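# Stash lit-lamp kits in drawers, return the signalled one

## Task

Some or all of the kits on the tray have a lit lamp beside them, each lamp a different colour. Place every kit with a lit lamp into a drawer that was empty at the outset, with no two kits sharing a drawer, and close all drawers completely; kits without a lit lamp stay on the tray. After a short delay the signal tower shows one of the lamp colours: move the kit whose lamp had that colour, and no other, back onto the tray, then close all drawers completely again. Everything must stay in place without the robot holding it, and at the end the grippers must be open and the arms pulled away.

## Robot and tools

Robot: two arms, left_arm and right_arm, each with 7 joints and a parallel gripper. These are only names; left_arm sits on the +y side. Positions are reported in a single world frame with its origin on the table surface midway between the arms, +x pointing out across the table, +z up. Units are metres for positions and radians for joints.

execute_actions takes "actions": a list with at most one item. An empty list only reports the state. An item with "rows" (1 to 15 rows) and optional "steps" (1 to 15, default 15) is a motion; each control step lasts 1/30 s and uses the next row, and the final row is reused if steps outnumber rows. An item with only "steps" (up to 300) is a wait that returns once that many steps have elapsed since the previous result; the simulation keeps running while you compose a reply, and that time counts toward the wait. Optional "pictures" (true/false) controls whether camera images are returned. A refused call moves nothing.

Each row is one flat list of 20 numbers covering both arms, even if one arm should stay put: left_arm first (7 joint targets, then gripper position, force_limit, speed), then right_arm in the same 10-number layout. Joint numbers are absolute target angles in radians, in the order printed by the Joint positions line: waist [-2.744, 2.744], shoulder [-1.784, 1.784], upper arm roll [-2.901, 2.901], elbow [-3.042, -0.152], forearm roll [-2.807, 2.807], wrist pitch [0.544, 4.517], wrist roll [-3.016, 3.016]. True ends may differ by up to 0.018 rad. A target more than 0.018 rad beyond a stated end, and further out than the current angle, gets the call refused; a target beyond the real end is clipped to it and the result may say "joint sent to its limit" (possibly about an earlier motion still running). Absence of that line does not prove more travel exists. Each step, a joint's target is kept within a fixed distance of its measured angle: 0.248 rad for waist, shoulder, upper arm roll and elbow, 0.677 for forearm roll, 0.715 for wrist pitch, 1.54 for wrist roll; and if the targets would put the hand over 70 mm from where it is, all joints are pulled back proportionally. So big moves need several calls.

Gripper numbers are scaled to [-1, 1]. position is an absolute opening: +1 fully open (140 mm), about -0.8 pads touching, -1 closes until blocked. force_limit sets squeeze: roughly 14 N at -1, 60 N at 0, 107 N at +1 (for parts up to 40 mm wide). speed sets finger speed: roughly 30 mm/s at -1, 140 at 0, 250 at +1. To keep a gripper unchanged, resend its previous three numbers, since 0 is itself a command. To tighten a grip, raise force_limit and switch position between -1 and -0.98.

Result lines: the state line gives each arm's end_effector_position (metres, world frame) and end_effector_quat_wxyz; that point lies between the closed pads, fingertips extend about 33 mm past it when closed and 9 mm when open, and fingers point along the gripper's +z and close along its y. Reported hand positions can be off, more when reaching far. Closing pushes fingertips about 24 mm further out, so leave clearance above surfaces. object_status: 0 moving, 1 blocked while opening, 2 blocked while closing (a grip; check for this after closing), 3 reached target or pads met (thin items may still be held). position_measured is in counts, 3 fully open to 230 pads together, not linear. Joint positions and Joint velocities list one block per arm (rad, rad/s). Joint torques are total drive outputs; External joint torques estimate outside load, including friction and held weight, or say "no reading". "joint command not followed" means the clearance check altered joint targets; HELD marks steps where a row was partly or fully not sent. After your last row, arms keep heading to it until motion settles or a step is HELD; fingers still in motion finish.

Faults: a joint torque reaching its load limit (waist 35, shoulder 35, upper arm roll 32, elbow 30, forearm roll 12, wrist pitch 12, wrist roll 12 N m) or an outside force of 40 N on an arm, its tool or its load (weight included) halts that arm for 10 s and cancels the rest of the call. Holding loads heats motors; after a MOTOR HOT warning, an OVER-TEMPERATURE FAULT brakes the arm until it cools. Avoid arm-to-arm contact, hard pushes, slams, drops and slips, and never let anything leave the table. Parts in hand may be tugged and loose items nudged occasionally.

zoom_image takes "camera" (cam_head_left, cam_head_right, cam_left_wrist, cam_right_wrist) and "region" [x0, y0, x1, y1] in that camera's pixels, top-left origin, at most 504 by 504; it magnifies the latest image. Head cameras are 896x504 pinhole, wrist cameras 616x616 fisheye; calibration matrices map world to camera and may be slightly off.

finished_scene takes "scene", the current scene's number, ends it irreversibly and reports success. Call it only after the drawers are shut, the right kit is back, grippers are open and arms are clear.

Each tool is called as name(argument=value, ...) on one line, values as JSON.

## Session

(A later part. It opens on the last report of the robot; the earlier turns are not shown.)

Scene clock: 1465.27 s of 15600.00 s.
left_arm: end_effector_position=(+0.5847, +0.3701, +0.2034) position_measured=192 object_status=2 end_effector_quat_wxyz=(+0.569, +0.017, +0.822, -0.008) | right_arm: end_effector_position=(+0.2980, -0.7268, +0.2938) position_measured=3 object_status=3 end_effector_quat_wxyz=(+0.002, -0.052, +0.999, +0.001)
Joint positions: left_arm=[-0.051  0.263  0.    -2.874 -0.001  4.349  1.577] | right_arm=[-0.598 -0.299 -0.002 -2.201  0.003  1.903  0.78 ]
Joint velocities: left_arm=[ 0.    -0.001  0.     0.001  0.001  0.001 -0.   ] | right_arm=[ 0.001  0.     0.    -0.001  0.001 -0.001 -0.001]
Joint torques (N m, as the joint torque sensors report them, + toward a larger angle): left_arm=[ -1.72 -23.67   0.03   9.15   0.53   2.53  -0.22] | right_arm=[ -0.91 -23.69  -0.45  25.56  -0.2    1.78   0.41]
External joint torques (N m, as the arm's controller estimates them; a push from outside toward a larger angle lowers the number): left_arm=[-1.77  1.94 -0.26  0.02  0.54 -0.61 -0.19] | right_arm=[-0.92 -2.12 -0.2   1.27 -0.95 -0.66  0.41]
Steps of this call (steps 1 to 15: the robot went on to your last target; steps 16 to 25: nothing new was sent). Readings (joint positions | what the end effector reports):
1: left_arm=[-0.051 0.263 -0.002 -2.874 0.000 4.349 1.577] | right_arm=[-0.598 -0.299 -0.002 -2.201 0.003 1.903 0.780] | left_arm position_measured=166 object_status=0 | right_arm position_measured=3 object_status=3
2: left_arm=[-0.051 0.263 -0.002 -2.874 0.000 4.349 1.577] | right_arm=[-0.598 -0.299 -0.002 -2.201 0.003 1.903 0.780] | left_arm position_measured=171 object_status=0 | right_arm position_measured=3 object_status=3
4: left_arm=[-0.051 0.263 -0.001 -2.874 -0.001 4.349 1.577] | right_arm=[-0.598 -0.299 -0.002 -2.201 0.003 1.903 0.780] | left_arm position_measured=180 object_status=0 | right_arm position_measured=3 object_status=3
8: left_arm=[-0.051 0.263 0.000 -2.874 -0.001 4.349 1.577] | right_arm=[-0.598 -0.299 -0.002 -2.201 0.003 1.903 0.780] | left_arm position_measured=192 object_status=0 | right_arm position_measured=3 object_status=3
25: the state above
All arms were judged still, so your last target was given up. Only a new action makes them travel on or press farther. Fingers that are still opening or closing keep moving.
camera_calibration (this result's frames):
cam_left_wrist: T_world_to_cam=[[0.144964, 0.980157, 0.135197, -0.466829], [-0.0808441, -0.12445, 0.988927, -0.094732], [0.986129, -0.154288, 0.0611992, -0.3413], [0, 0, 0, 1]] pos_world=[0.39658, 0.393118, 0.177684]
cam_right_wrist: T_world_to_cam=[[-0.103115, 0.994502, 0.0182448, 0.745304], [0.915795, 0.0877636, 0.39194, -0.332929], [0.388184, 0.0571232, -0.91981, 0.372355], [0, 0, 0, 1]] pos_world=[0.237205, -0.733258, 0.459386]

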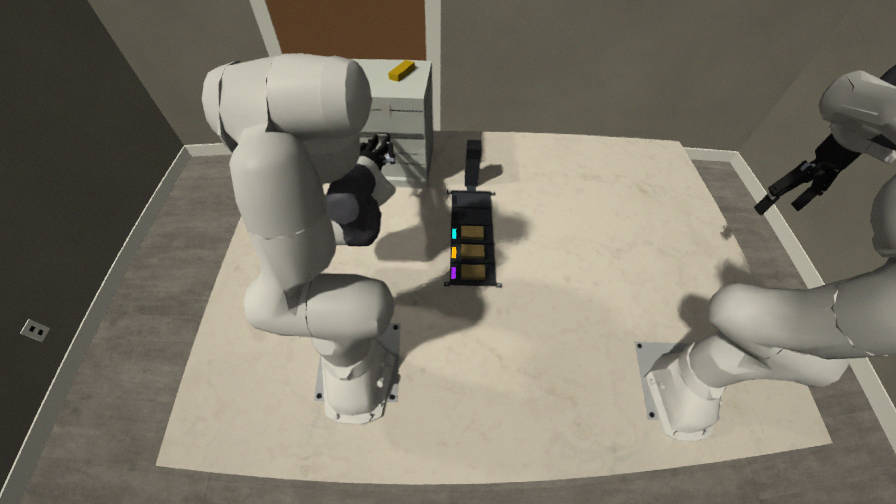

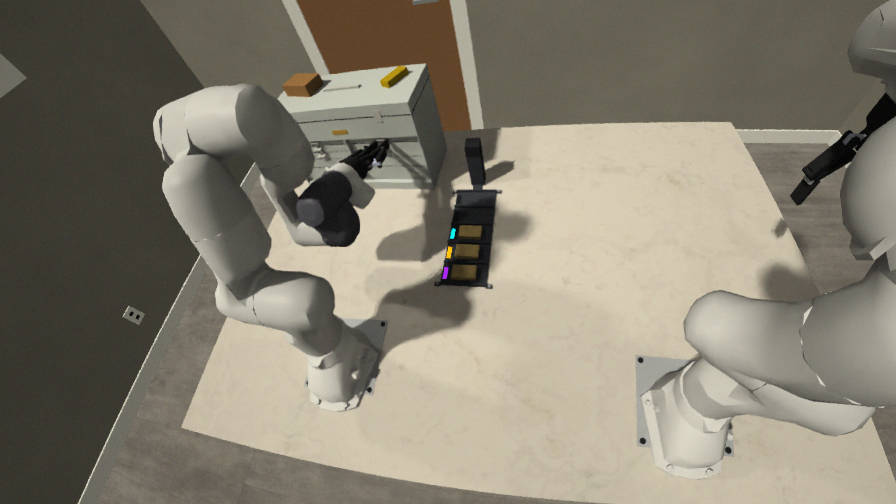

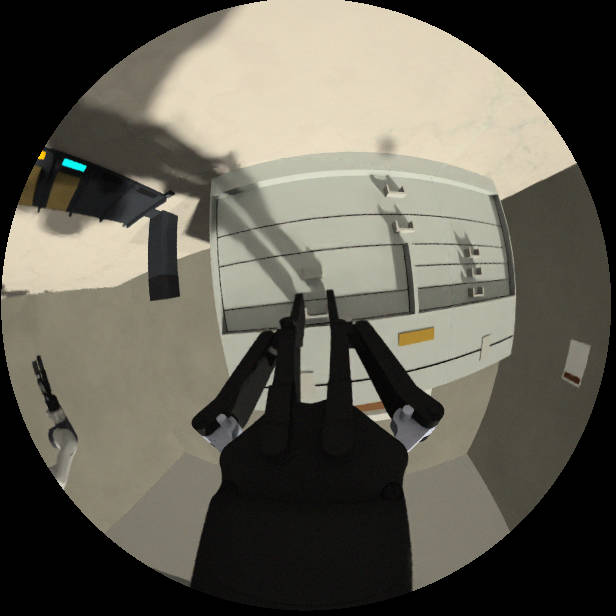

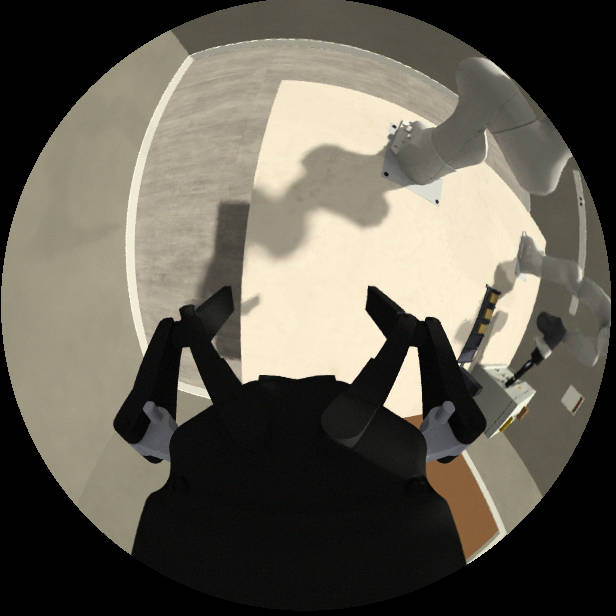

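execute_actions(actions=[{"rows":[[-0.05,0.26,0,-2.884,0,4.37,1.571,-1,-0.4,-0.5,-0.6,-0.3,0,-2.2,0,1.9,0.785,1,0,0],[-0.05,0.2565,0,-2.894,0,4.38,1.571,-1,-0.4,-0.5,-0.6,-0.3,0,-2.2,0,1.9,0.785,1,0,0],[-0.05,0.253,0,-2.904,0,4.388,1.571,-1,-0.4,-0.5,-0.6,-0.3,0,-2.2,0,1.9,0.785,1,0,0],[-0.05,0.25,0,-2.914,0,4.395,1.571,-1,-0.4,-0.5,-0.6,-0.3,0,-2.2,0,1.9,0.785,1,0,0],[-0.05,0.2467,0,-2.924,0,4.402,1.571,-1,-0.4,-0.5,-0.6,-0.3,0,-2.2,0,1.9,0.785,1,0,0],[-0.05,0.2435,0,-2.9345,0,4.409,1.571,-1,-0.4,-0.5,-0.6,-0.3,0,-2.2,0,1.9,0.785,1,0,0],[-0.049,0.2402,0,-2.9447,0,4.416,1.571,-1,-0.4,-0.5,-0.6,-0.3,0,-2.2,0,1.9,0.785,1,0,0],[-0.049,0.2376,0,-2.9545,0,4.423,1.571,-1,-0.4,-0.5,-0.6,-0.3,0,-2.2,0,1.9,0.785,1,0,0],[-0.049,0.235,0,-2.964,0,4.43,1.571,-1,-0.4,-0.5,-0.6,-0.3,0,-2.2,0,1.9,0.785,1,0,0],[-0.049,0.2324,0,-2.974,0,4.437,1.571,-1,-0.4,-0.5,-0.6,-0.3,0,-2.2,0,1.9,0.785,1,0,0],[-0.049,0.2298,0,-2.984,0,4.444,1.571,-1,-0.4,-0.5,-0.6,-0.3,0,-2.2,0,1.9,0.785,1,0,0],[-0.049,0.2272,0,-2.994,0,4.451,1.571,-1,-0.4,-0.5,-0.6,-0.3,0,-2.2,0,1.9,0.785,1,0,0],[-0.049,0.2245,0,-3.004,0,4.451,1.571,-1,-0.4,-0.5,-0.6,-0.3,0,-2.2,0,1.9,0.785,1,0,0],[-0.049,0.2219,0,-3.0135,0,4.451,1.571,-1,-0.4,-0.5,-0.6,-0.3,0,-2.2,0,1.9,0.785,1,0,0]],"steps":15}], pictures=false)

execute_actions(actions=[{"steps":15}])

zoom_image(camera="cam_head_right", region=[260, 60, 460, 200])

Scene clock: 1489.87 s of 15600.00 s.
left_arm: end_effector_position=(+0.5414, +0.3729, +0.2039) position_measured=192 object_status=2 end_effector_quat_wxyz=(+0.570, +0.016, +0.822, -0.007) | right_arm: end_effector_position=(+0.2980, -0.7268, +0.2938) position_measured=3 object_status=3 end_effector_quat_wxyz=(+0.002, -0.052, +0.999, +0.001)
Joint positions: left_arm=[-0.049  0.225  0.    -2.996 -0.002  4.434  1.577] | right_arm=[-0.598 -0.299 -0.002 -2.201  0.003  1.903  0.78 ]
Joint velocities: left_arm=[ 0.001 -0.058  0.002 -0.184 -0.002  0.127 -0.001] | right_arm=[ 0.001  0.    -0.    -0.001 -0.002 -0.001  0.   ]
Joint torques (N m, as the joint torque sensors report them, + toward a larger angle): left_arm=[ -1.33 -21.69  -0.09   6.51   0.71   2.58  -0.32] | right_arm=[ -0.86 -23.61  -0.23  24.95  -0.24   1.77   0.39]
External joint torques (N m, as the arm's controller estimates them; a push from outside toward a larger angle lowers the number): left_arm=[-1.21  0.77 -0.18 -2.58  0.71 -0.55 -0.29] | right_arm=[-0.76 -2.01  0.12  0.64 -0.99 -0.67  0.39]
Steps of this call (steps 1 to 90: nothing new was sent; then 21.10 s passed at rest; steps 91 to 105: all 15 steps of this action). Readings (joint positions | what the end effector reports):
91: left_arm=[-0.051 0.263 0.000 -2.876 -0.001 4.351 1.577] | right_arm=[-0.598 -0.299 -0.002 -2.201 0.003 1.903 0.780] | left_arm position_measured=192 object_status=2 | right_arm position_measured=3 object_status=3
92: left_arm=[-0.051 0.262 0.000 -2.880 -0.001 4.354 1.577] | right_arm=[-0.598 -0.299 -0.002 -2.201 0.003 1.903 0.780] | left_arm position_measured=192 object_status=2 | right_arm position_measured=3 object_status=3
94: left_arm=[-0.050 0.258 0.000 -2.894 -0.001 4.364 1.577] | right_arm=[-0.598 -0.299 -0.002 -2.201 0.003 1.903 0.780] | left_arm position_measured=192 object_status=2 | right_arm position_measured=3 object_status=3
98: left_arm=[-0.050 0.245 0.000 -2.931 -0.001 4.389 1.577] | right_arm=[-0.598 -0.299 -0.002 -2.201 0.003 1.903 0.780] | left_arm position_measured=192 object_status=2 | right_arm position_measured=3 object_status=3
105: the state above

Scene clock: 1490.37 s of 15600.00 s.
left_arm: end_effector_position=(+0.5361, +0.3733, +0.2040) position_measured=192 object_status=2 end_effector_quat_wxyz=(+0.570, +0.016, +0.821, -0.007) | right_arm: end_effector_position=(+0.2980, -0.7268, +0.2938) position_measured=3 object_status=3 end_effector_quat_wxyz=(+0.002, -0.052, +0.999, +0.001)
Joint positions: left_arm=[-0.049  0.223  0.    -3.01  -0.002  4.447  1.577] | right_arm=[-0.598 -0.299 -0.002 -2.201  0.003  1.903  0.78 ]
Joint velocities: left_arm=[ 0.001 -0.001  0.    -0.     0.001  0.002  0.001] | right_arm=[-0.001 -0.001  0.    -0.001  0.001  0.    -0.003]
Joint torques (N m, as the joint torque sensors report them, + toward a larger angle): left_arm=[ -0.91 -22.74   0.68   5.16   0.53   3.8   -0.26] | right_arm=[ -0.75 -23.22  -0.71  25.26  -0.22   1.79   0.41]
External joint torques (N m, as the arm's controller estimates them; a push from outside toward a larger angle lowers the number): left_arm=[-0.94 -0.41  0.44 -1.94  0.61  0.65 -0.24] | right_arm=[-0.66 -1.55 -0.37  0.94 -0.97 -0.65  0.41]
Steps of this call (steps 1 to 15: the robot went on to your last target). Readings (joint positions | what the end effector reports):
1: left_arm=[-0.049 0.224 0.000 -3.001 -0.002 4.437 1.577] | right_arm=[-0.598 -0.299 -0.002 -2.201 0.003 1.903 0.780] | left_arm position_measured=192 object_status=2 | right_arm position_measured=3 object_status=3
2: left_arm=[-0.049 0.223 0.000 -3.004 -0.002 4.440 1.577] | right_arm=[-0.598 -0.299 -0.002 -2.201 0.003 1.903 0.780] | left_arm position_measured=192 object_status=2 | right_arm position_measured=3 object_status=3
4: left_arm=[-0.049 0.223 0.000 -3.008 -0.002 4.443 1.577] | right_arm=[-0.598 -0.299 -0.002 -2.201 0.003 1.903 0.780] | left_arm position_measured=192 object_status=2 | right_arm position_measured=3 object_status=3
8: left_arm=[-0.049 0.223 0.000 -3.010 -0.002 4.446 1.577] | right_arm=[-0.598 -0.299 -0.002 -2.201 0.003 1.903 0.780] | left_arm position_measured=192 object_status=2 | right_arm position_measured=3 object_status=3
15: the state above
camera_calibration (this result's frames):
cam_left_wrist: T_world_to_cam=[[0.142025, 0.980527, 0.135632, -0.461608], [-0.0822353, -0.12486, 0.988761, -0.0978637], [0.986441, -0.151582, 0.0629007, -0.294486], [0, 0, 0, 1]] pos_world=[0.348006, 0.395761, 0.177896]
cam_right_wrist: T_world_to_cam=[[-0.103115, 0.994502, 0.0182446, 0.745304], [0.915795, 0.0877638, 0.39194, -0.332929], [0.388184, 0.0571231, -0.91981, 0.372355], [0, 0, 0, 1]] pos_world=[0.237205, -0.733258, 0.459386]

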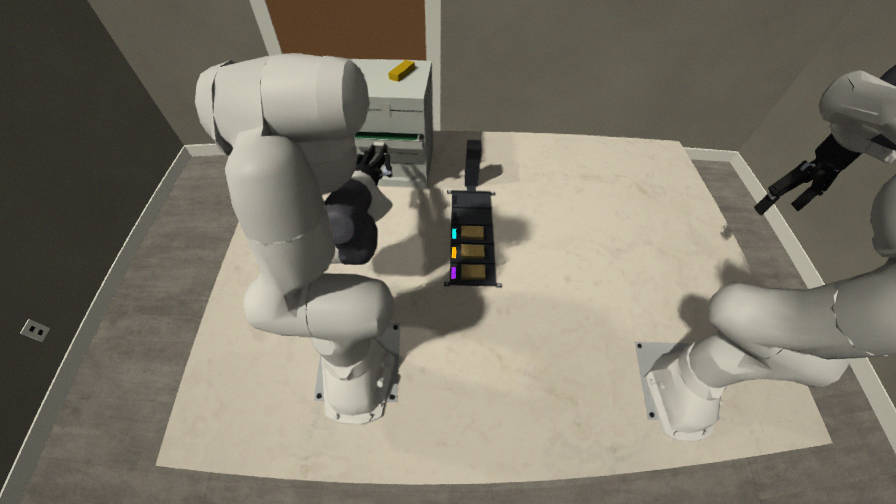

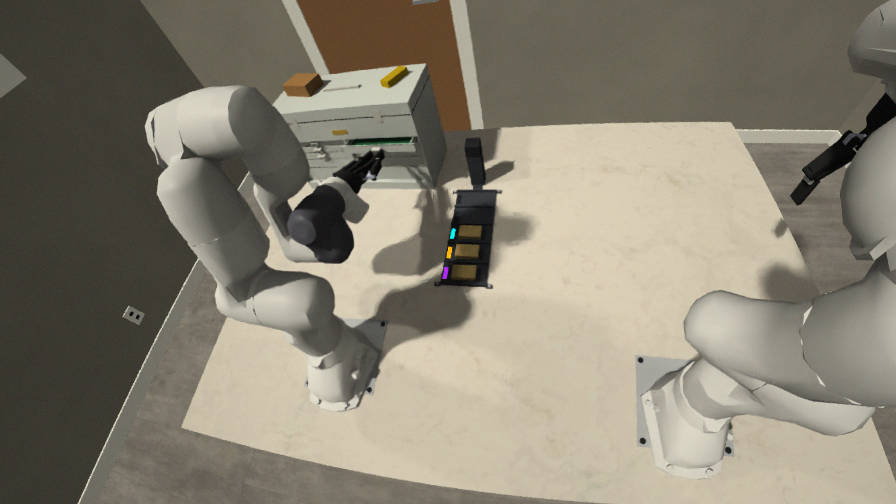

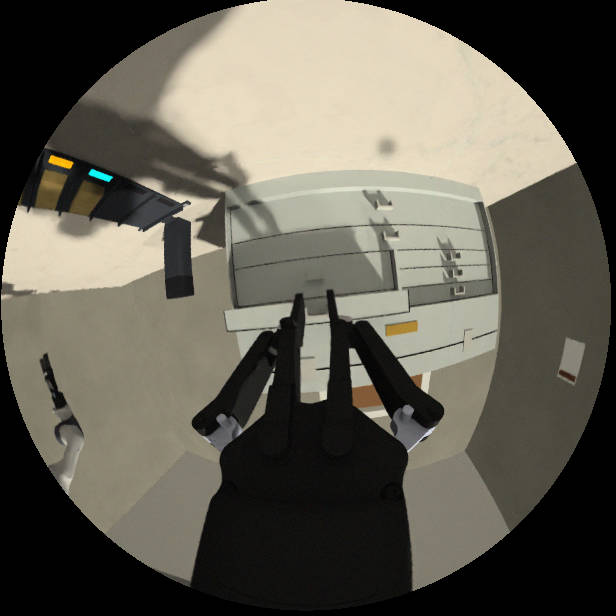

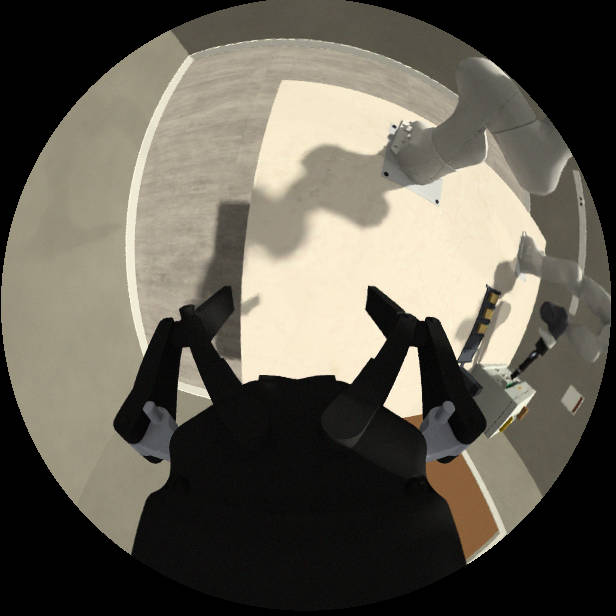

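Region (260, 60, 460, 200) of cam_head_right's 896x504 image, scaled by 2.520, with more detail than that image has; it fills the top 353 rows of this view, and the rest is white.

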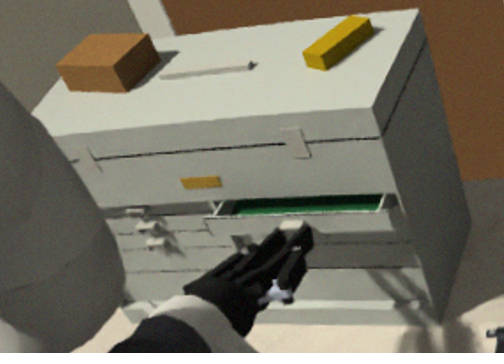

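execute_actions(actions=[{"rows":[[-0.049,0.223,0,-3.012,0,4.447,1.571,0.5,-0.4,0,-0.6,-0.3,0,-2.2,0,1.9,0.785,1,0,0]],"steps":15}], pictures=false)

execute_actions(actions=[{"rows":[[-0.049,0.215,0,-3.016,0,4.36,1.571,0.5,-0.4,0,-0.6,-0.3,0,-2.2,0,1.9,0.785,1,0,0],[-0.049,0.2,0,-3.02,0,4.32,1.571,0.5,-0.4,0,-0.6,-0.3,0,-2.2,0,1.9,0.785,1,0,0],[-0.049,0.18,0,-3.023,0,4.29,1.571,0.5,-0.4,0,-0.6,-0.3,0,-2.2,0,1.9,0.785,1,0,0],[-0.049,0.16,0,-3.025,0,4.26,1.571,0.5,-0.4,0,-0.6,-0.3,0,-2.2,0,1.9,0.785,1,0,0],[-0.049,0.14,0,-3.027,0,4.23,1.571,0.5,-0.4,0,-0.6,-0.3,0,-2.2,0,1.9,0.785,1,0,0],[-0.049,0.12,0,-3.028,0,4.2,1.571,0.5,-0.4,0,-0.6,-0.3,0,-2.2,0,1.9,0.785,1,0,0],[-0.049,0.1,0,-3.029,0,4.17,1.571,0.5,-0.4,0,-0.6,-0.3,0,-2.2,0,1.9,0.785,1,0,0],[-0.049,0.08,0,-3.029,0,4.14,1.571,0.5,-0.4,0,-0.6,-0.3,0,-2.2,0,1.9,0.785,1,0,0],[-0.049,0.06,0,-3.029,0,4.11,1.571,0.5,-0.4,0,-0.6,-0.3,0,-2.2,0,1.9,0.785,1,0,0],[-0.049,0.04,0,-3.029,0,4.075,1.571,0.5,-0.4,0,-0.6,-0.3,0,-2.2,0,1.9,0.785,1,0,0],[-0.049,0.02,0,-3.029,0,4.04,1.571,0.5,-0.4,0,-0.6,-0.3,0,-2.2,0,1.9,0.785,1,0,0],[-0.049,0.0,0,-3.029,0,4.005,1.571,0.5,-0.4,0,-0.6,-0.3,0,-2.2,0,1.9,0.785,1,0,0],[-0.049,-0.02,0,-3.028,0,3.97,1.571,0.5,-0.4,0,-0.6,-0.3,0,-2.2,0,1.9,0.785,1,0,0],[-0.049,-0.04,0,-3.027,0,3.935,1.571,0.5,-0.4,0,-0.6,-0.3,0,-2.2,0,1.9,0.785,1,0,0],[-0.049,-0.06,0,-3.026,0,3.9,1.571,0.5,-0.4,0,-0.6,-0.3,0,-2.2,0,1.9,0.785,1,0,0]],"steps":15}], pictures=false)

execute_actions(actions=[{"rows":[[-0.049,-0.08,0,-3.025,0,3.865,1.571,0.5,-0.4,0,-0.6,-0.3,0,-2.2,0,1.9,0.785,1,0,0],[-0.049,-0.1,0,-3.024,0,3.83,1.571,0.5,-0.4,0,-0.6,-0.3,0,-2.2,0,1.9,0.785,1,0,0],[-0.049,-0.12,0,-3.022,0,3.796,1.571,0.5,-0.4,0,-0.6,-0.3,0,-2.2,0,1.9,0.785,1,0,0],[-0.049,-0.14,0,-3.02,0,3.796,1.571,0.5,-0.4,0,-0.6,-0.3,0,-2.2,0,1.9,0.785,1,0,0],[-0.049,-0.16,0,-3.017,0,3.796,1.571,0.5,-0.4,0,-0.6,-0.3,0,-2.2,0,1.9,0.785,1,0,0],[-0.049,-0.175,0,-3.014,0,3.796,1.571,0.5,-0.4,0,-0.6,-0.3,0,-2.2,0,1.9,0.785,1,0,0],[-0.049,-0.187,0,-3.012,0,3.796,1.571,0.5,-0.4,0,-0.6,-0.3,0,-2.2,0,1.9,0.785,1,0,0]],"steps":15}], pictures=false)

execute_actions(actions=[{"rows":[[-0.049,-0.19,0,-3.012,0,3.68,1.571,0.5,-0.4,0,-0.6,-0.3,0,-2.2,0,1.9,0.785,1,0,0],[-0.049,-0.2,0,-3.008,0,3.64,1.571,0.5,-0.4,0,-0.6,-0.3,0,-2.2,0,1.9,0.785,1,0,0],[-0.049,-0.213,0,-3.0,0,3.6,1.571,0.5,-0.4,0,-0.6,-0.3,0,-2.2,0,1.9,0.785,1,0,0],[-0.049,-0.226,0,-2.992,0,3.565,1.571,0.5,-0.4,0,-0.6,-0.3,0,-2.2,0,1.9,0.785,1,0,0],[-0.049,-0.239,0,-2.984,0,3.53,1.571,0.5,-0.4,0,-0.6,-0.3,0,-2.2,0,1.9,0.785,1,0,0],[-0.049,-0.252,0,-2.976,0,3.495,1.571,0.5,-0.4,0,-0.6,-0.3,0,-2.2,0,1.9,0.785,1,0,0],[-0.049,-0.265,0,-2.968,0,3.46,1.571,0.5,-0.4,0,-0.6,-0.3,0,-2.2,0,1.9,0.785,1,0,0],[-0.049,-0.278,0,-2.96,0,3.425,1.571,0.5,-0.4,0,-0.6,-0.3,0,-2.2,0,1.9,0.785,1,0,0],[-0.049,-0.291,0,-2.952,0,3.39,1.571,0.5,-0.4,0,-0.6,-0.3,0,-2.2,0,1.9,0.785,1,0,0],[-0.049,-0.304,0,-2.944,0,3.355,1.571,0.5,-0.4,0,-0.6,-0.3,0,-2.2,0,1.9,0.785,1,0,0],[-0.049,-0.317,0,-2.936,0,3.323,1.571,0.5,-0.4,0,-0.6,-0.3,0,-2.2,0,1.9,0.785,1,0,0],[-0.049,-0.33,0,-2.928,0,3.323,1.571,0.5,-0.4,0,-0.6,-0.3,0,-2.2,0,1.9,0.785,1,0,0],[-0.049,-0.343,0,-2.918,0,3.323,1.571,0.5,-0.4,0,-0.6,-0.3,0,-2.2,0,1.9,0.785,1,0,0],[-0.049,-0.356,0,-2.908,0,3.323,1.571,0.5,-0.4,0,-0.6,-0.3,0,-2.2,0,1.9,0.785,1,0,0]],"steps":15}], pictures=false)

execute_actions(actions=[{"steps":10}], pictures=false)

execute_actions(actions=[{"rows":[[-0.049,-0.357,0,-2.908,0,3.22,1.571,0.5,-0.4,0,-0.6,-0.3,0,-2.2,0,1.9,0.785,1,0,0],[-0.049,-0.359,0,-2.9,0,3.19,1.571,0.5,-0.4,0,-0.6,-0.3,0,-2.2,0,1.9,0.785,1,0,0],[-0.049,-0.361,0,-2.887,0,3.16,1.571,0.5,-0.4,0,-0.6,-0.3,0,-2.2,0,1.9,0.785,1,0,0],[-0.049,-0.363,0,-2.874,0,3.13,1.571,0.5,-0.4,0,-0.6,-0.3,0,-2.2,0,1.9,0.785,1,0,0],[-0.049,-0.365,0,-2.861,0,3.1,1.571,0.5,-0.4,0,-0.6,-0.3,0,-2.2,0,1.9,0.785,1,0,0],[-0.049,-0.367,0,-2.848,0,3.07,1.571,0.5,-0.4,0,-0.6,-0.3,0,-2.2,0,1.9,0.785,1,0,0],[-0.049,-0.369,0,-2.835,0,3.04,1.571,0.5,-0.4,0,-0.6,-0.3,0,-2.2,0,1.9,0.785,1,0,0],[-0.049,-0.371,0,-2.822,0,3.01,1.571,0.5,-0.4,0,-0.6,-0.3,0,-2.2,0,1.9,0.785,1,0,0],[-0.049,-0.373,0,-2.809,0,2.98,1.571,0.5,-0.4,0,-0.6,-0.3,0,-2.2,0,1.9,0.785,1,0,0],[-0.049,-0.375,0,-2.796,0,2.95,1.571,0.5,-0.4,0,-0.6,-0.3,0,-2.2,0,1.9,0.785,1,0,0],[-0.049,-0.377,0,-2.783,0,2.925,1.571,0.5,-0.4,0,-0.6,-0.3,0,-2.2,0,1.9,0.785,1,0,0],[-0.049,-0.379,0,-2.77,0,2.925,1.571,0.5,-0.4,0,-0.6,-0.3,0,-2.2,0,1.9,0.785,1,0,0],[-0.049,-0.381,0,-2.757,0,2.925,1.571,0.5,-0.4,0,-0.6,-0.3,0,-2.2,0,1.9,0.785,1,0,0],[-0.049,-0.3825,0,-2.748,0,2.925,1.571,0.5,-0.4,0,-0.6,-0.3,0,-2.2,0,1.9,0.785,1,0,0],[-0.049,-0.3825,0,-2.741,0,2.925,1.571,0.5,-0.4,0,-0.6,-0.3,0,-2.2,0,1.9,0.785,1,0,0]],"steps":15}], pictures=false)

execute_actions(actions=[{"steps":20}])

zoom_image(camera="cam_left_wrist", region=[200, 230, 440, 400])

Scene clock: 1588.50 s of 15600.00 s.
left_arm: end_effector_position=(+0.5359, +0.3733, +0.2038) position_measured=86 object_status=0 end_effector_quat_wxyz=(+0.570, +0.016, +0.822, -0.007) | right_arm: end_effector_position=(+0.2980, -0.7268, +0.2938) position_measured=3 object_status=3 end_effector_quat_wxyz=(+0.002, -0.052, +0.999, +0.001)
Joint positions: left_arm=[-0.049  0.223  0.    -3.011 -0.002  4.447  1.577] | right_arm=[-0.598 -0.299 -0.002 -2.201  0.003  1.903  0.78 ]
Joint velocities: left_arm=[-0.002  0.     0.002 -0.001 -0.    -0.001  0.001] | right_arm=[-0.    -0.002  0.    -0.    -0.001  0.001 -0.002]
Joint torques (N m, as the joint torque sensors report them, + toward a larger angle): left_arm=[ -1.04 -22.79   0.34   5.89   0.55   3.19  -0.18] | right_arm=[ -1.16 -23.3   -0.54  25.27  -0.28   1.79   0.38]
External joint torques (N m, as the arm's controller estimates them; a push from outside toward a larger angle lowers the number): left_arm=[-1.05 -0.59  0.13 -1.14  0.63  0.08 -0.16] | right_arm=[-1.07 -1.68 -0.18  0.95 -1.03 -0.66  0.38]
Steps of this call (steps 1 to 15: the robot went on to your last target; steps 16 to 90: nothing new was sent; then 94.63 s passed at rest; steps 91 to 105: all 15 steps of this action). Readings (joint positions | what the end effector reports):
91: left_arm=[-0.049 0.223 0.000 -3.011 -0.002 4.447 1.577] | right_arm=[-0.598 -0.299 -0.002 -2.201 0.003 1.903 0.780] | left_arm position_measured=192 object_status=0 | right_arm position_measured=3 object_status=3
92: left_arm=[-0.049 0.223 0.000 -3.011 -0.002 4.447 1.577] | right_arm=[-0.598 -0.299 -0.002 -2.201 0.003 1.903 0.780] | left_arm position_measured=190 object_status=0 | right_arm position_measured=3 object_status=3
94: left_arm=[-0.049 0.223 0.000 -3.011 -0.002 4.447 1.577] | right_arm=[-0.598 -0.299 -0.002 -2.201 0.003 1.903 0.780] | left_arm position_measured=170 object_status=0 | right_arm position_measured=3 object_status=3
98: left_arm=[-0.049 0.223 0.000 -3.011 -0.002 4.447 1.577] | right_arm=[-0.598 -0.299 -0.002 -2.201 0.003 1.903 0.780] | left_arm position_measured=140 object_status=0 | right_arm position_measured=3 object_status=3
105: the state above

Scene clock: 1589.00 s of 15600.00 s.
left_arm: end_effector_position=(+0.5384, +0.3732, +0.1964) position_measured=66 object_status=3 end_effector_quat_wxyz=(+0.499, +0.017, +0.867, -0.007) | right_arm: end_effector_position=(+0.2980, -0.7268, +0.2938) position_measured=3 object_status=3 end_effector_quat_wxyz=(+0.002, -0.052, +0.999, +0.001)
Joint positions: left_arm=[-0.049 -0.016  0.    -3.027 -0.002  4.055  1.577] | right_arm=[-0.598 -0.299 -0.002 -2.201  0.003  1.903  0.78 ]
Joint velocities: left_arm=[ 0.    -0.573  0.002  0.007  0.    -0.908  0.001] | right_arm=[ 0.     0.001 -0.     0.     0.     0.     0.001]
Joint torques (N m, as the joint torque sensors report them, + toward a larger angle): left_arm=[ -1.19 -17.78  -0.48  10.91   0.69   2.38  -0.28] | right_arm=[ -0.93 -23.38  -0.63  25.36  -0.24   1.81   0.35]
External joint torques (N m, as the arm's controller estimates them; a push from outside toward a larger angle lowers the number): left_arm=[-1.19 -2.12 -0.47 -0.64  0.58 -0.87 -0.25] | right_arm=[-0.91 -1.8  -0.35  1.04 -1.   -0.64  0.35]
Steps of this call (steps 1 to 15: all 15 steps of this action). Readings (joint positions | what the end effector reports):
1: left_arm=[-0.049 0.221 0.000 -3.012 -0.002 4.434 1.577] | right_arm=[-0.598 -0.299 -0.002 -2.201 0.003 1.903 0.780] | left_arm position_measured=79 object_status=0 | right_arm position_measured=3 object_status=3
2: left_arm=[-0.049 0.216 0.000 -3.014 -0.002 4.414 1.577] | right_arm=[-0.598 -0.299 -0.002 -2.201 0.003 1.903 0.780] | left_arm position_measured=71 object_status=0 | right_arm position_measured=3 object_status=3
4: left_arm=[-0.049 0.194 0.000 -3.020 -0.002 4.370 1.577] | right_arm=[-0.598 -0.299 -0.002 -2.201 0.003 1.903 0.780] | left_arm position_measured=66 object_status=0 | right_arm position_measured=3 object_status=3
8: left_arm=[-0.049 0.123 0.000 -3.026 -0.002 4.268 1.577] | right_arm=[-0.598 -0.299 -0.002 -2.201 0.003 1.903 0.780] | left_arm position_measured=66 object_status=0 | right_arm position_measured=3 object_status=3
15: the state above

Scene clock: 1589.50 s of 15600.00 s.
left_arm: end_effector_position=(+0.5441, +0.3729, +0.2169) position_measured=66 object_status=3 end_effector_quat_wxyz=(+0.474, +0.017, +0.880, -0.006) | right_arm: end_effector_position=(+0.2980, -0.7268, +0.2938) position_measured=3 object_status=3 end_effector_quat_wxyz=(+0.002, -0.052, +0.999, +0.001)
Joint positions: left_arm=[-0.049 -0.185  0.    -3.012 -0.002  3.815  1.577] | right_arm=[-0.598 -0.299 -0.002 -2.201  0.003  1.903  0.78 ]
Joint velocities: left_arm=[-0.001 -0.004 -0.001  0.001  0.001 -0.091  0.001] | right_arm=[-0.001 -0.001  0.     0.    -0.001 -0.    -0.001]
Joint torques (N m, as the joint torque sensors report them, + toward a larger angle): left_arm=[ -0.74 -17.3   -0.34  15.5    0.9    2.77  -0.18] | right_arm=[ -0.83 -23.59  -0.38  25.36  -0.24   1.79   0.37]
External joint torques (N m, as the arm's controller estimates them; a push from outside toward a larger angle lowers the number): left_arm=[-0.7  -0.47 -0.13 -0.04  0.63 -0.62 -0.16] | right_arm=[-0.75 -1.79 -0.04  0.92 -0.99 -0.67  0.37]
Steps of this call (steps 1 to 15: all 15 steps of this action). Readings (joint positions | what the end effector reports):
1: left_arm=[-0.049 -0.036 0.000 -3.027 -0.002 4.022 1.577] | right_arm=[-0.598 -0.299 -0.002 -2.201 0.003 1.903 0.780] | left_arm position_measured=66 object_status=3 | right_arm position_measured=3 object_status=3
2: left_arm=[-0.049 -0.056 0.000 -3.027 -0.002 3.989 1.577] | right_arm=[-0.598 -0.299 -0.002 -2.201 0.003 1.903 0.780] | left_arm position_measured=66 object_status=3 | right_arm position_measured=3 object_status=3
4: left_arm=[-0.049 -0.096 0.000 -3.025 -0.002 3.927 1.577] | right_arm=[-0.598 -0.299 -0.002 -2.201 0.003 1.903 0.780] | left_arm position_measured=66 object_status=3 | right_arm position_measured=3 object_status=3
8: left_arm=[-0.049 -0.165 0.000 -3.016 -0.002 3.858 1.577] | right_arm=[-0.598 -0.299 -0.002 -2.201 0.003 1.903 0.780] | left_arm position_measured=66 object_status=3 | right_arm position_measured=3 object_status=3
15: the state above

Scene clock: 1590.00 s of 15600.00 s.
left_arm: end_effector_position=(+0.5475, +0.3726, +0.2204) position_measured=66 object_status=3 end_effector_quat_wxyz=(+0.394, +0.018, +0.919, -0.006) | right_arm: end_effector_position=(+0.2980, -0.7268, +0.2938) position_measured=3 object_status=3 end_effector_quat_wxyz=(+0.002, -0.052, +0.999, +0.001)
Joint positions: left_arm=[-0.049 -0.337  0.    -2.922 -0.002  3.396  1.577] | right_arm=[-0.598 -0.299 -0.002 -2.201  0.003  1.903  0.78 ]
Joint velocities: left_arm=[-0.001 -0.288 -0.     0.222 -0.001 -0.391 -0.001] | right_arm=[ 0.001 -0.001  0.001 -0.    -0.     0.001  0.   ]
Joint torques (N m, as the joint torque sensors report them, + toward a larger angle): left_arm=[ -0.77 -11.35   0.51  17.48   0.97   2.13  -0.3 ] | right_arm=[ -0.87 -23.7   -0.19  25.31  -0.22   1.82   0.34]
External joint torques (N m, as the arm's controller estimates them; a push from outside toward a larger angle lowers the number): left_arm=[-0.72  0.01  0.88  1.32  0.52 -0.7  -0.28] | right_arm=[-0.95 -1.94 -0.03  0.9  -0.98 -0.64  0.34]
Steps of this call (steps 1 to 15: all 15 steps of this action). Readings (joint positions | what the end effector reports):
1: left_arm=[-0.049 -0.186 0.000 -3.012 -0.002 3.794 1.577] | right_arm=[-0.598 -0.299 -0.002 -2.201 0.003 1.903 0.780] | left_arm position_measured=66 object_status=3 | right_arm position_measured=3 object_status=3
2: left_arm=[-0.049 -0.189 0.000 -3.012 -0.002 3.768 1.577] | right_arm=[-0.598 -0.299 -0.002 -2.201 0.003 1.903 0.780] | left_arm position_measured=66 object_status=3 | right_arm position_measured=3 object_status=3
4: left_arm=[-0.049 -0.202 0.000 -3.006 -0.002 3.708 1.577] | right_arm=[-0.598 -0.299 -0.002 -2.201 0.003 1.903 0.780] | left_arm position_measured=66 object_status=3 | right_arm position_measured=3 object_status=3
8: left_arm=[-0.049 -0.249 0.000 -2.979 -0.002 3.580 1.577] | right_arm=[-0.598 -0.299 -0.002 -2.201 0.003 1.903 0.780] | left_arm position_measured=66 object_status=3 | right_arm position_measured=3 object_status=3
15: the state above

Scene clock: 1590.33 s of 15600.00 s.
left_arm: end_effector_position=(+0.5453, +0.3726, +0.2194) position_measured=66 object_status=3 end_effector_quat_wxyz=(+0.381, +0.018, +0.925, -0.005) | right_arm: end_effector_position=(+0.2980, -0.7268, +0.2938) position_measured=3 object_status=3 end_effector_quat_wxyz=(+0.002, -0.052, +0.999, +0.001)
Joint positions: left_arm=[-0.049 -0.354  0.    -2.91  -0.002  3.337  1.577] | right_arm=[-0.598 -0.299 -0.002 -2.201  0.003  1.903  0.78 ]
Joint velocities: left_arm=[-0.     0.001 -0.     0.     0.001 -0.057  0.002] | right_arm=[-0.    -0.    -0.001 -0.002 -0.001 -0.    -0.001]
Joint torques (N m, as the joint torque sensors report them, + toward a larger angle): left_arm=[ -0.32 -16.79   0.12  20.57   1.     3.02  -0.19] | right_arm=[ -0.95 -23.34  -0.7   24.96  -0.28   1.82   0.35]
External joint torques (N m, as the arm's controller estimates them; a push from outside toward a larger angle lowers the number): left_arm=[-0.29 -1.4   0.48  0.51  0.53 -0.42 -0.17] | right_arm=[-0.98 -1.71 -0.47  0.66 -1.03 -0.62  0.35]
Steps of this call (steps 1 to 10: the robot went on to your last target). Readings (joint positions | what the end effector reports):
1: left_arm=[-0.049 -0.344 0.000 -2.916 -0.002 3.384 1.577] | right_arm=[-0.598 -0.299 -0.002 -2.201 0.003 1.903 0.780] | left_arm position_measured=66 object_status=3 | right_arm position_measured=3 object_status=3
2: left_arm=[-0.049 -0.349 0.000 -2.913 -0.002 3.373 1.577] | right_arm=[-0.598 -0.299 -0.002 -2.201 0.003 1.903 0.780] | left_arm position_measured=66 object_status=3 | right_arm position_measured=3 object_status=3
4: left_arm=[-0.049 -0.353 0.000 -2.910 -0.002 3.359 1.577] | right_arm=[-0.598 -0.299 -0.002 -2.201 0.003 1.903 0.780] | left_arm position_measured=66 object_status=3 | right_arm position_measured=3 object_status=3
8: left_arm=[-0.049 -0.354 0.000 -2.910 -0.002 3.341 1.577] | right_arm=[-0.598 -0.299 -0.002 -2.201 0.003 1.903 0.780] | left_arm position_measured=66 object_status=3 | right_arm position_measured=3 object_status=3
10: the state above

Scene clock: 1590.83 s of 15600.00 s.
left_arm: end_effector_position=(+0.5459, +0.3724, +0.2215) position_measured=66 object_status=3 end_effector_quat_wxyz=(+0.296, +0.019, +0.955, -0.004) | right_arm: end_effector_position=(+0.2980, -0.7268, +0.2938) position_measured=3 object_status=3 end_effector_quat_wxyz=(+0.002, -0.052, +0.999, +0.001)
Joint positions: left_arm=[-0.049 -0.378  0.    -2.763 -0.002  2.987  1.577] | right_arm=[-0.598 -0.299 -0.002 -2.201  0.003  1.903  0.78 ]
Joint velocities: left_arm=[ 0.001 -0.053 -0.002  0.304 -0.    -0.333  0.001] | right_arm=[-0.     0.     0.    -0.001 -0.    -0.     0.   ]
Joint torques (N m, as the joint torque sensors report them, + toward a larger angle): left_arm=[ -0.9  -15.71  -0.21  19.78   1.11   2.36  -0.27] | right_arm=[ -0.81 -23.69  -0.91  25.31  -0.22   1.76   0.43]
External joint torques (N m, as the arm's controller estimates them; a push from outside toward a larger angle lowers the number): left_arm=[-0.89 -0.06  0.15 -0.05  0.55 -0.73 -0.25] | right_arm=[-0.82 -2.15 -0.66  1.   -0.97 -0.68  0.43]
Steps of this call (steps 1 to 15: all 15 steps of this action). Readings (joint positions | what the end effector reports):
1: left_arm=[-0.049 -0.355 0.000 -2.909 -0.002 3.319 1.577] | right_arm=[-0.598 -0.299 -0.002 -2.201 0.003 1.903 0.780] | left_arm position_measured=66 object_status=3 | right_arm position_measured=3 object_status=3
2: left_arm=[-0.049 -0.355 0.000 -2.907 -0.002 3.297 1.577] | right_arm=[-0.598 -0.299 -0.002 -2.201 0.003 1.903 0.780] | left_arm position_measured=66 object_status=3 | right_arm position_measured=3 object_status=3
4: left_arm=[-0.049 -0.356 0.000 -2.896 -0.002 3.248 1.577] | right_arm=[-0.598 -0.299 -0.002 -2.201 0.003 1.903 0.780] | left_arm position_measured=66 object_status=3 | right_arm position_measured=3 object_status=3
8: left_arm=[-0.049 -0.364 0.000 -2.851 -0.002 3.141 1.577] | right_arm=[-0.598 -0.299 -0.002 -2.201 0.003 1.903 0.780] | left_arm position_measured=66 object_status=3 | right_arm position_measured=3 object_status=3
15: the state above

Scene clock: 1591.50 s of 15600.00 s.
left_arm: end_effector_position=(+0.5432, +0.3725, +0.2215) position_measured=66 object_status=3 end_effector_quat_wxyz=(+0.281, +0.019, +0.960, -0.004) | right_arm: end_effector_position=(+0.2980, -0.7268, +0.2938) position_measured=3 object_status=3 end_effector_quat_wxyz=(+0.002, -0.052, +0.999, +0.001)
Joint positions: left_arm=[-0.049 -0.382  0.    -2.743 -0.002  2.93   1.577] | right_arm=[-0.598 -0.299 -0.002 -2.201  0.003  1.903  0.78 ]
Joint velocities: left_arm=[-0.001 -0.     0.001 -0.001  0.    -0.007  0.002] | right_arm=[-0.001  0.001 -0.     0.     0.     0.     0.001]
Joint torques (N m, as the joint torque sensors report them, + toward a larger angle): left_arm=[ -0.03 -16.94   0.1   23.1    1.17   2.75  -0.18] | right_arm=[ -0.79 -23.4   -0.51  25.39  -0.18   1.75   0.34]
External joint torques (N m, as the arm's controller estimates them; a push from outside toward a larger angle lowers the number): left_arm=[ 0.01 -0.22  0.49  0.77  0.59 -0.58 -0.16] | right_arm=[-0.79 -1.83 -0.25  1.05 -0.94 -0.71  0.34]
Steps of this call (steps 1 to 20: the robot went on to your last target). Readings (joint positions | what the end effector reports):
1: left_arm=[-0.049 -0.380 0.000 -2.755 -0.002 2.977 1.577] | right_arm=[-0.598 -0.299 -0.002 -2.201 0.003 1.903 0.780] | left_arm position_measured=66 object_status=3 | right_arm position_measured=3 object_status=3
2: left_arm=[-0.049 -0.381 0.000 -2.749 -0.002 2.969 1.577] | right_arm=[-0.598 -0.299 -0.002 -2.201 0.003 1.903 0.780] | left_arm position_measured=66 object_status=3 | right_arm position_measured=3 object_status=3
4: left_arm=[-0.049 -0.382 0.000 -2.744 -0.002 2.956 1.577] | right_arm=[-0.598 -0.299 -0.002 -2.201 0.003 1.903 0.780] | left_arm position_measured=66 object_status=3 | right_arm position_measured=3 object_status=3
8: left_arm=[-0.049 -0.382 0.000 -2.743 -0.002 2.942 1.577] | right_arm=[-0.598 -0.299 -0.002 -2.201 0.003 1.903 0.780] | left_arm position_measured=66 object_status=3 | right_arm position_measured=3 object_status=3
20: the state above
camera_calibration (this result's frames):
cam_left_wrist: T_world_to_cam=[[0.201735, 0.978589, 0.0408291, -0.474913], [0.526524, -0.143504, 0.837961, -0.405015], [0.825879, -0.147549, -0.5442, -0.0825266], [0, 0, 0, 1]] pos_world=[0.377214, 0.394446, 0.313866]
cam_right_wrist: T_world_to_cam=[[-0.103114, 0.994502, 0.0182435, 0.745304], [0.915795, 0.0877635, 0.39194, -0.33293], [0.388184, 0.0571217, -0.91981, 0.372355], [0, 0, 0, 1]] pos_world=[0.237205, -0.733257, 0.459387]

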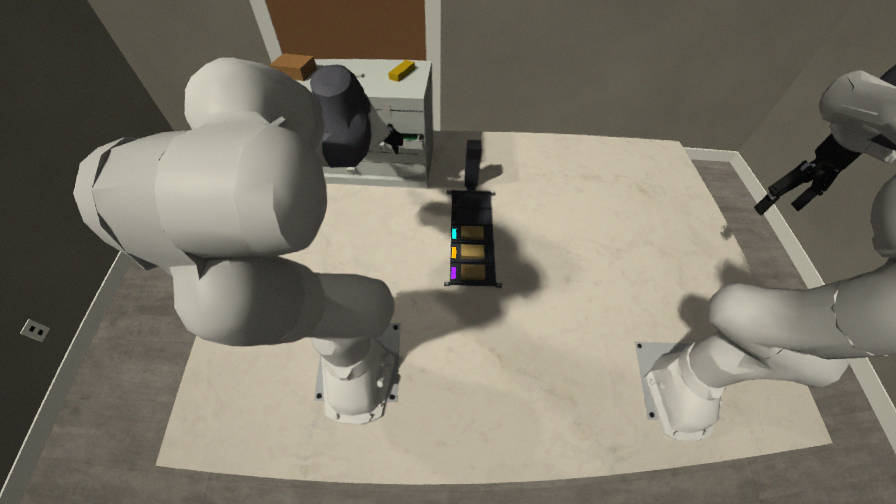

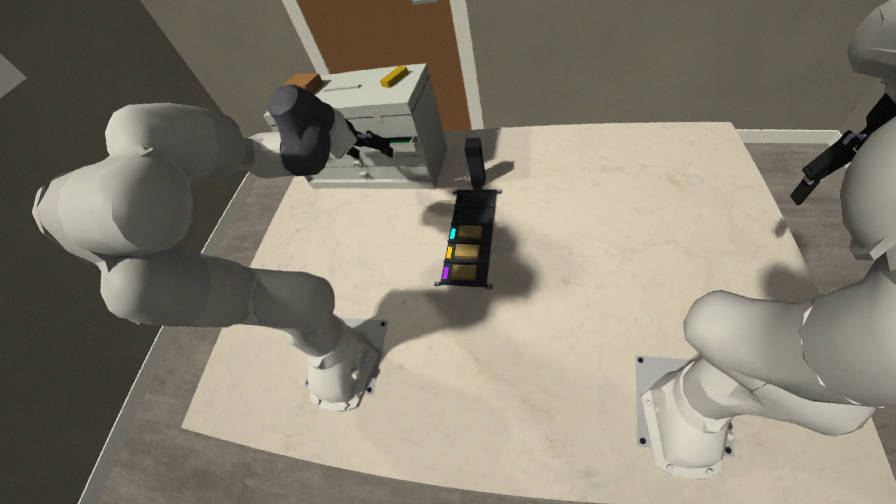

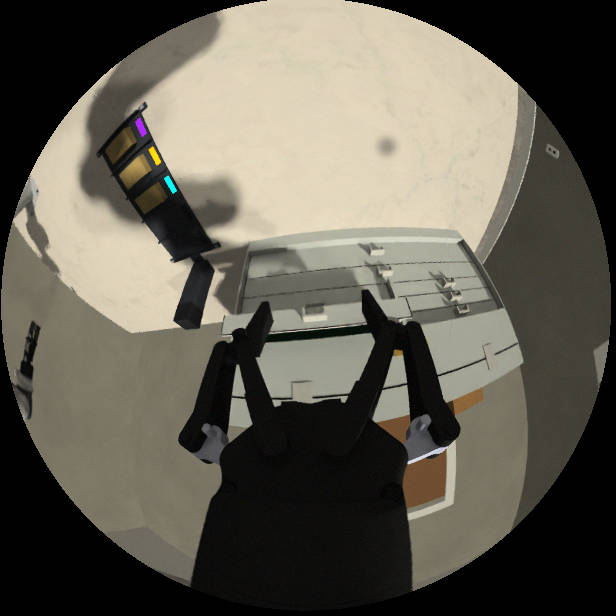

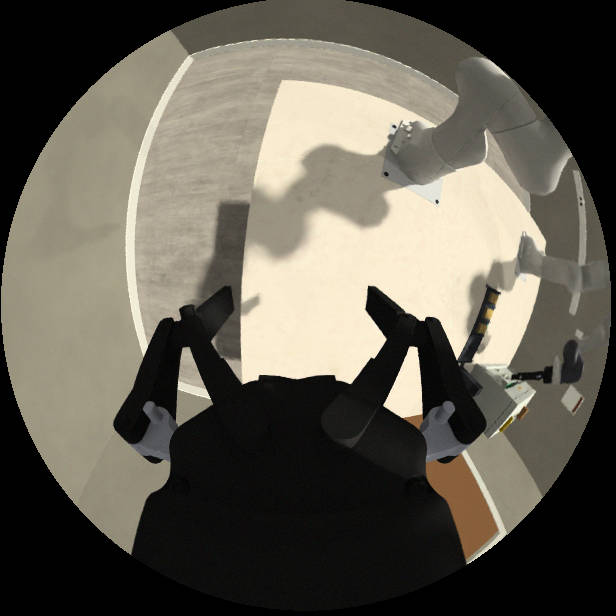

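Region (200, 230, 440, 400) of cam_left_wrist's 616x616 image, scaled by 2.100, with more detail than that image has; it fills the top 357 rows of this view, and the rest is white.

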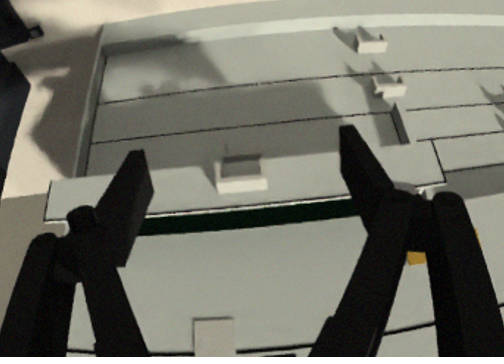

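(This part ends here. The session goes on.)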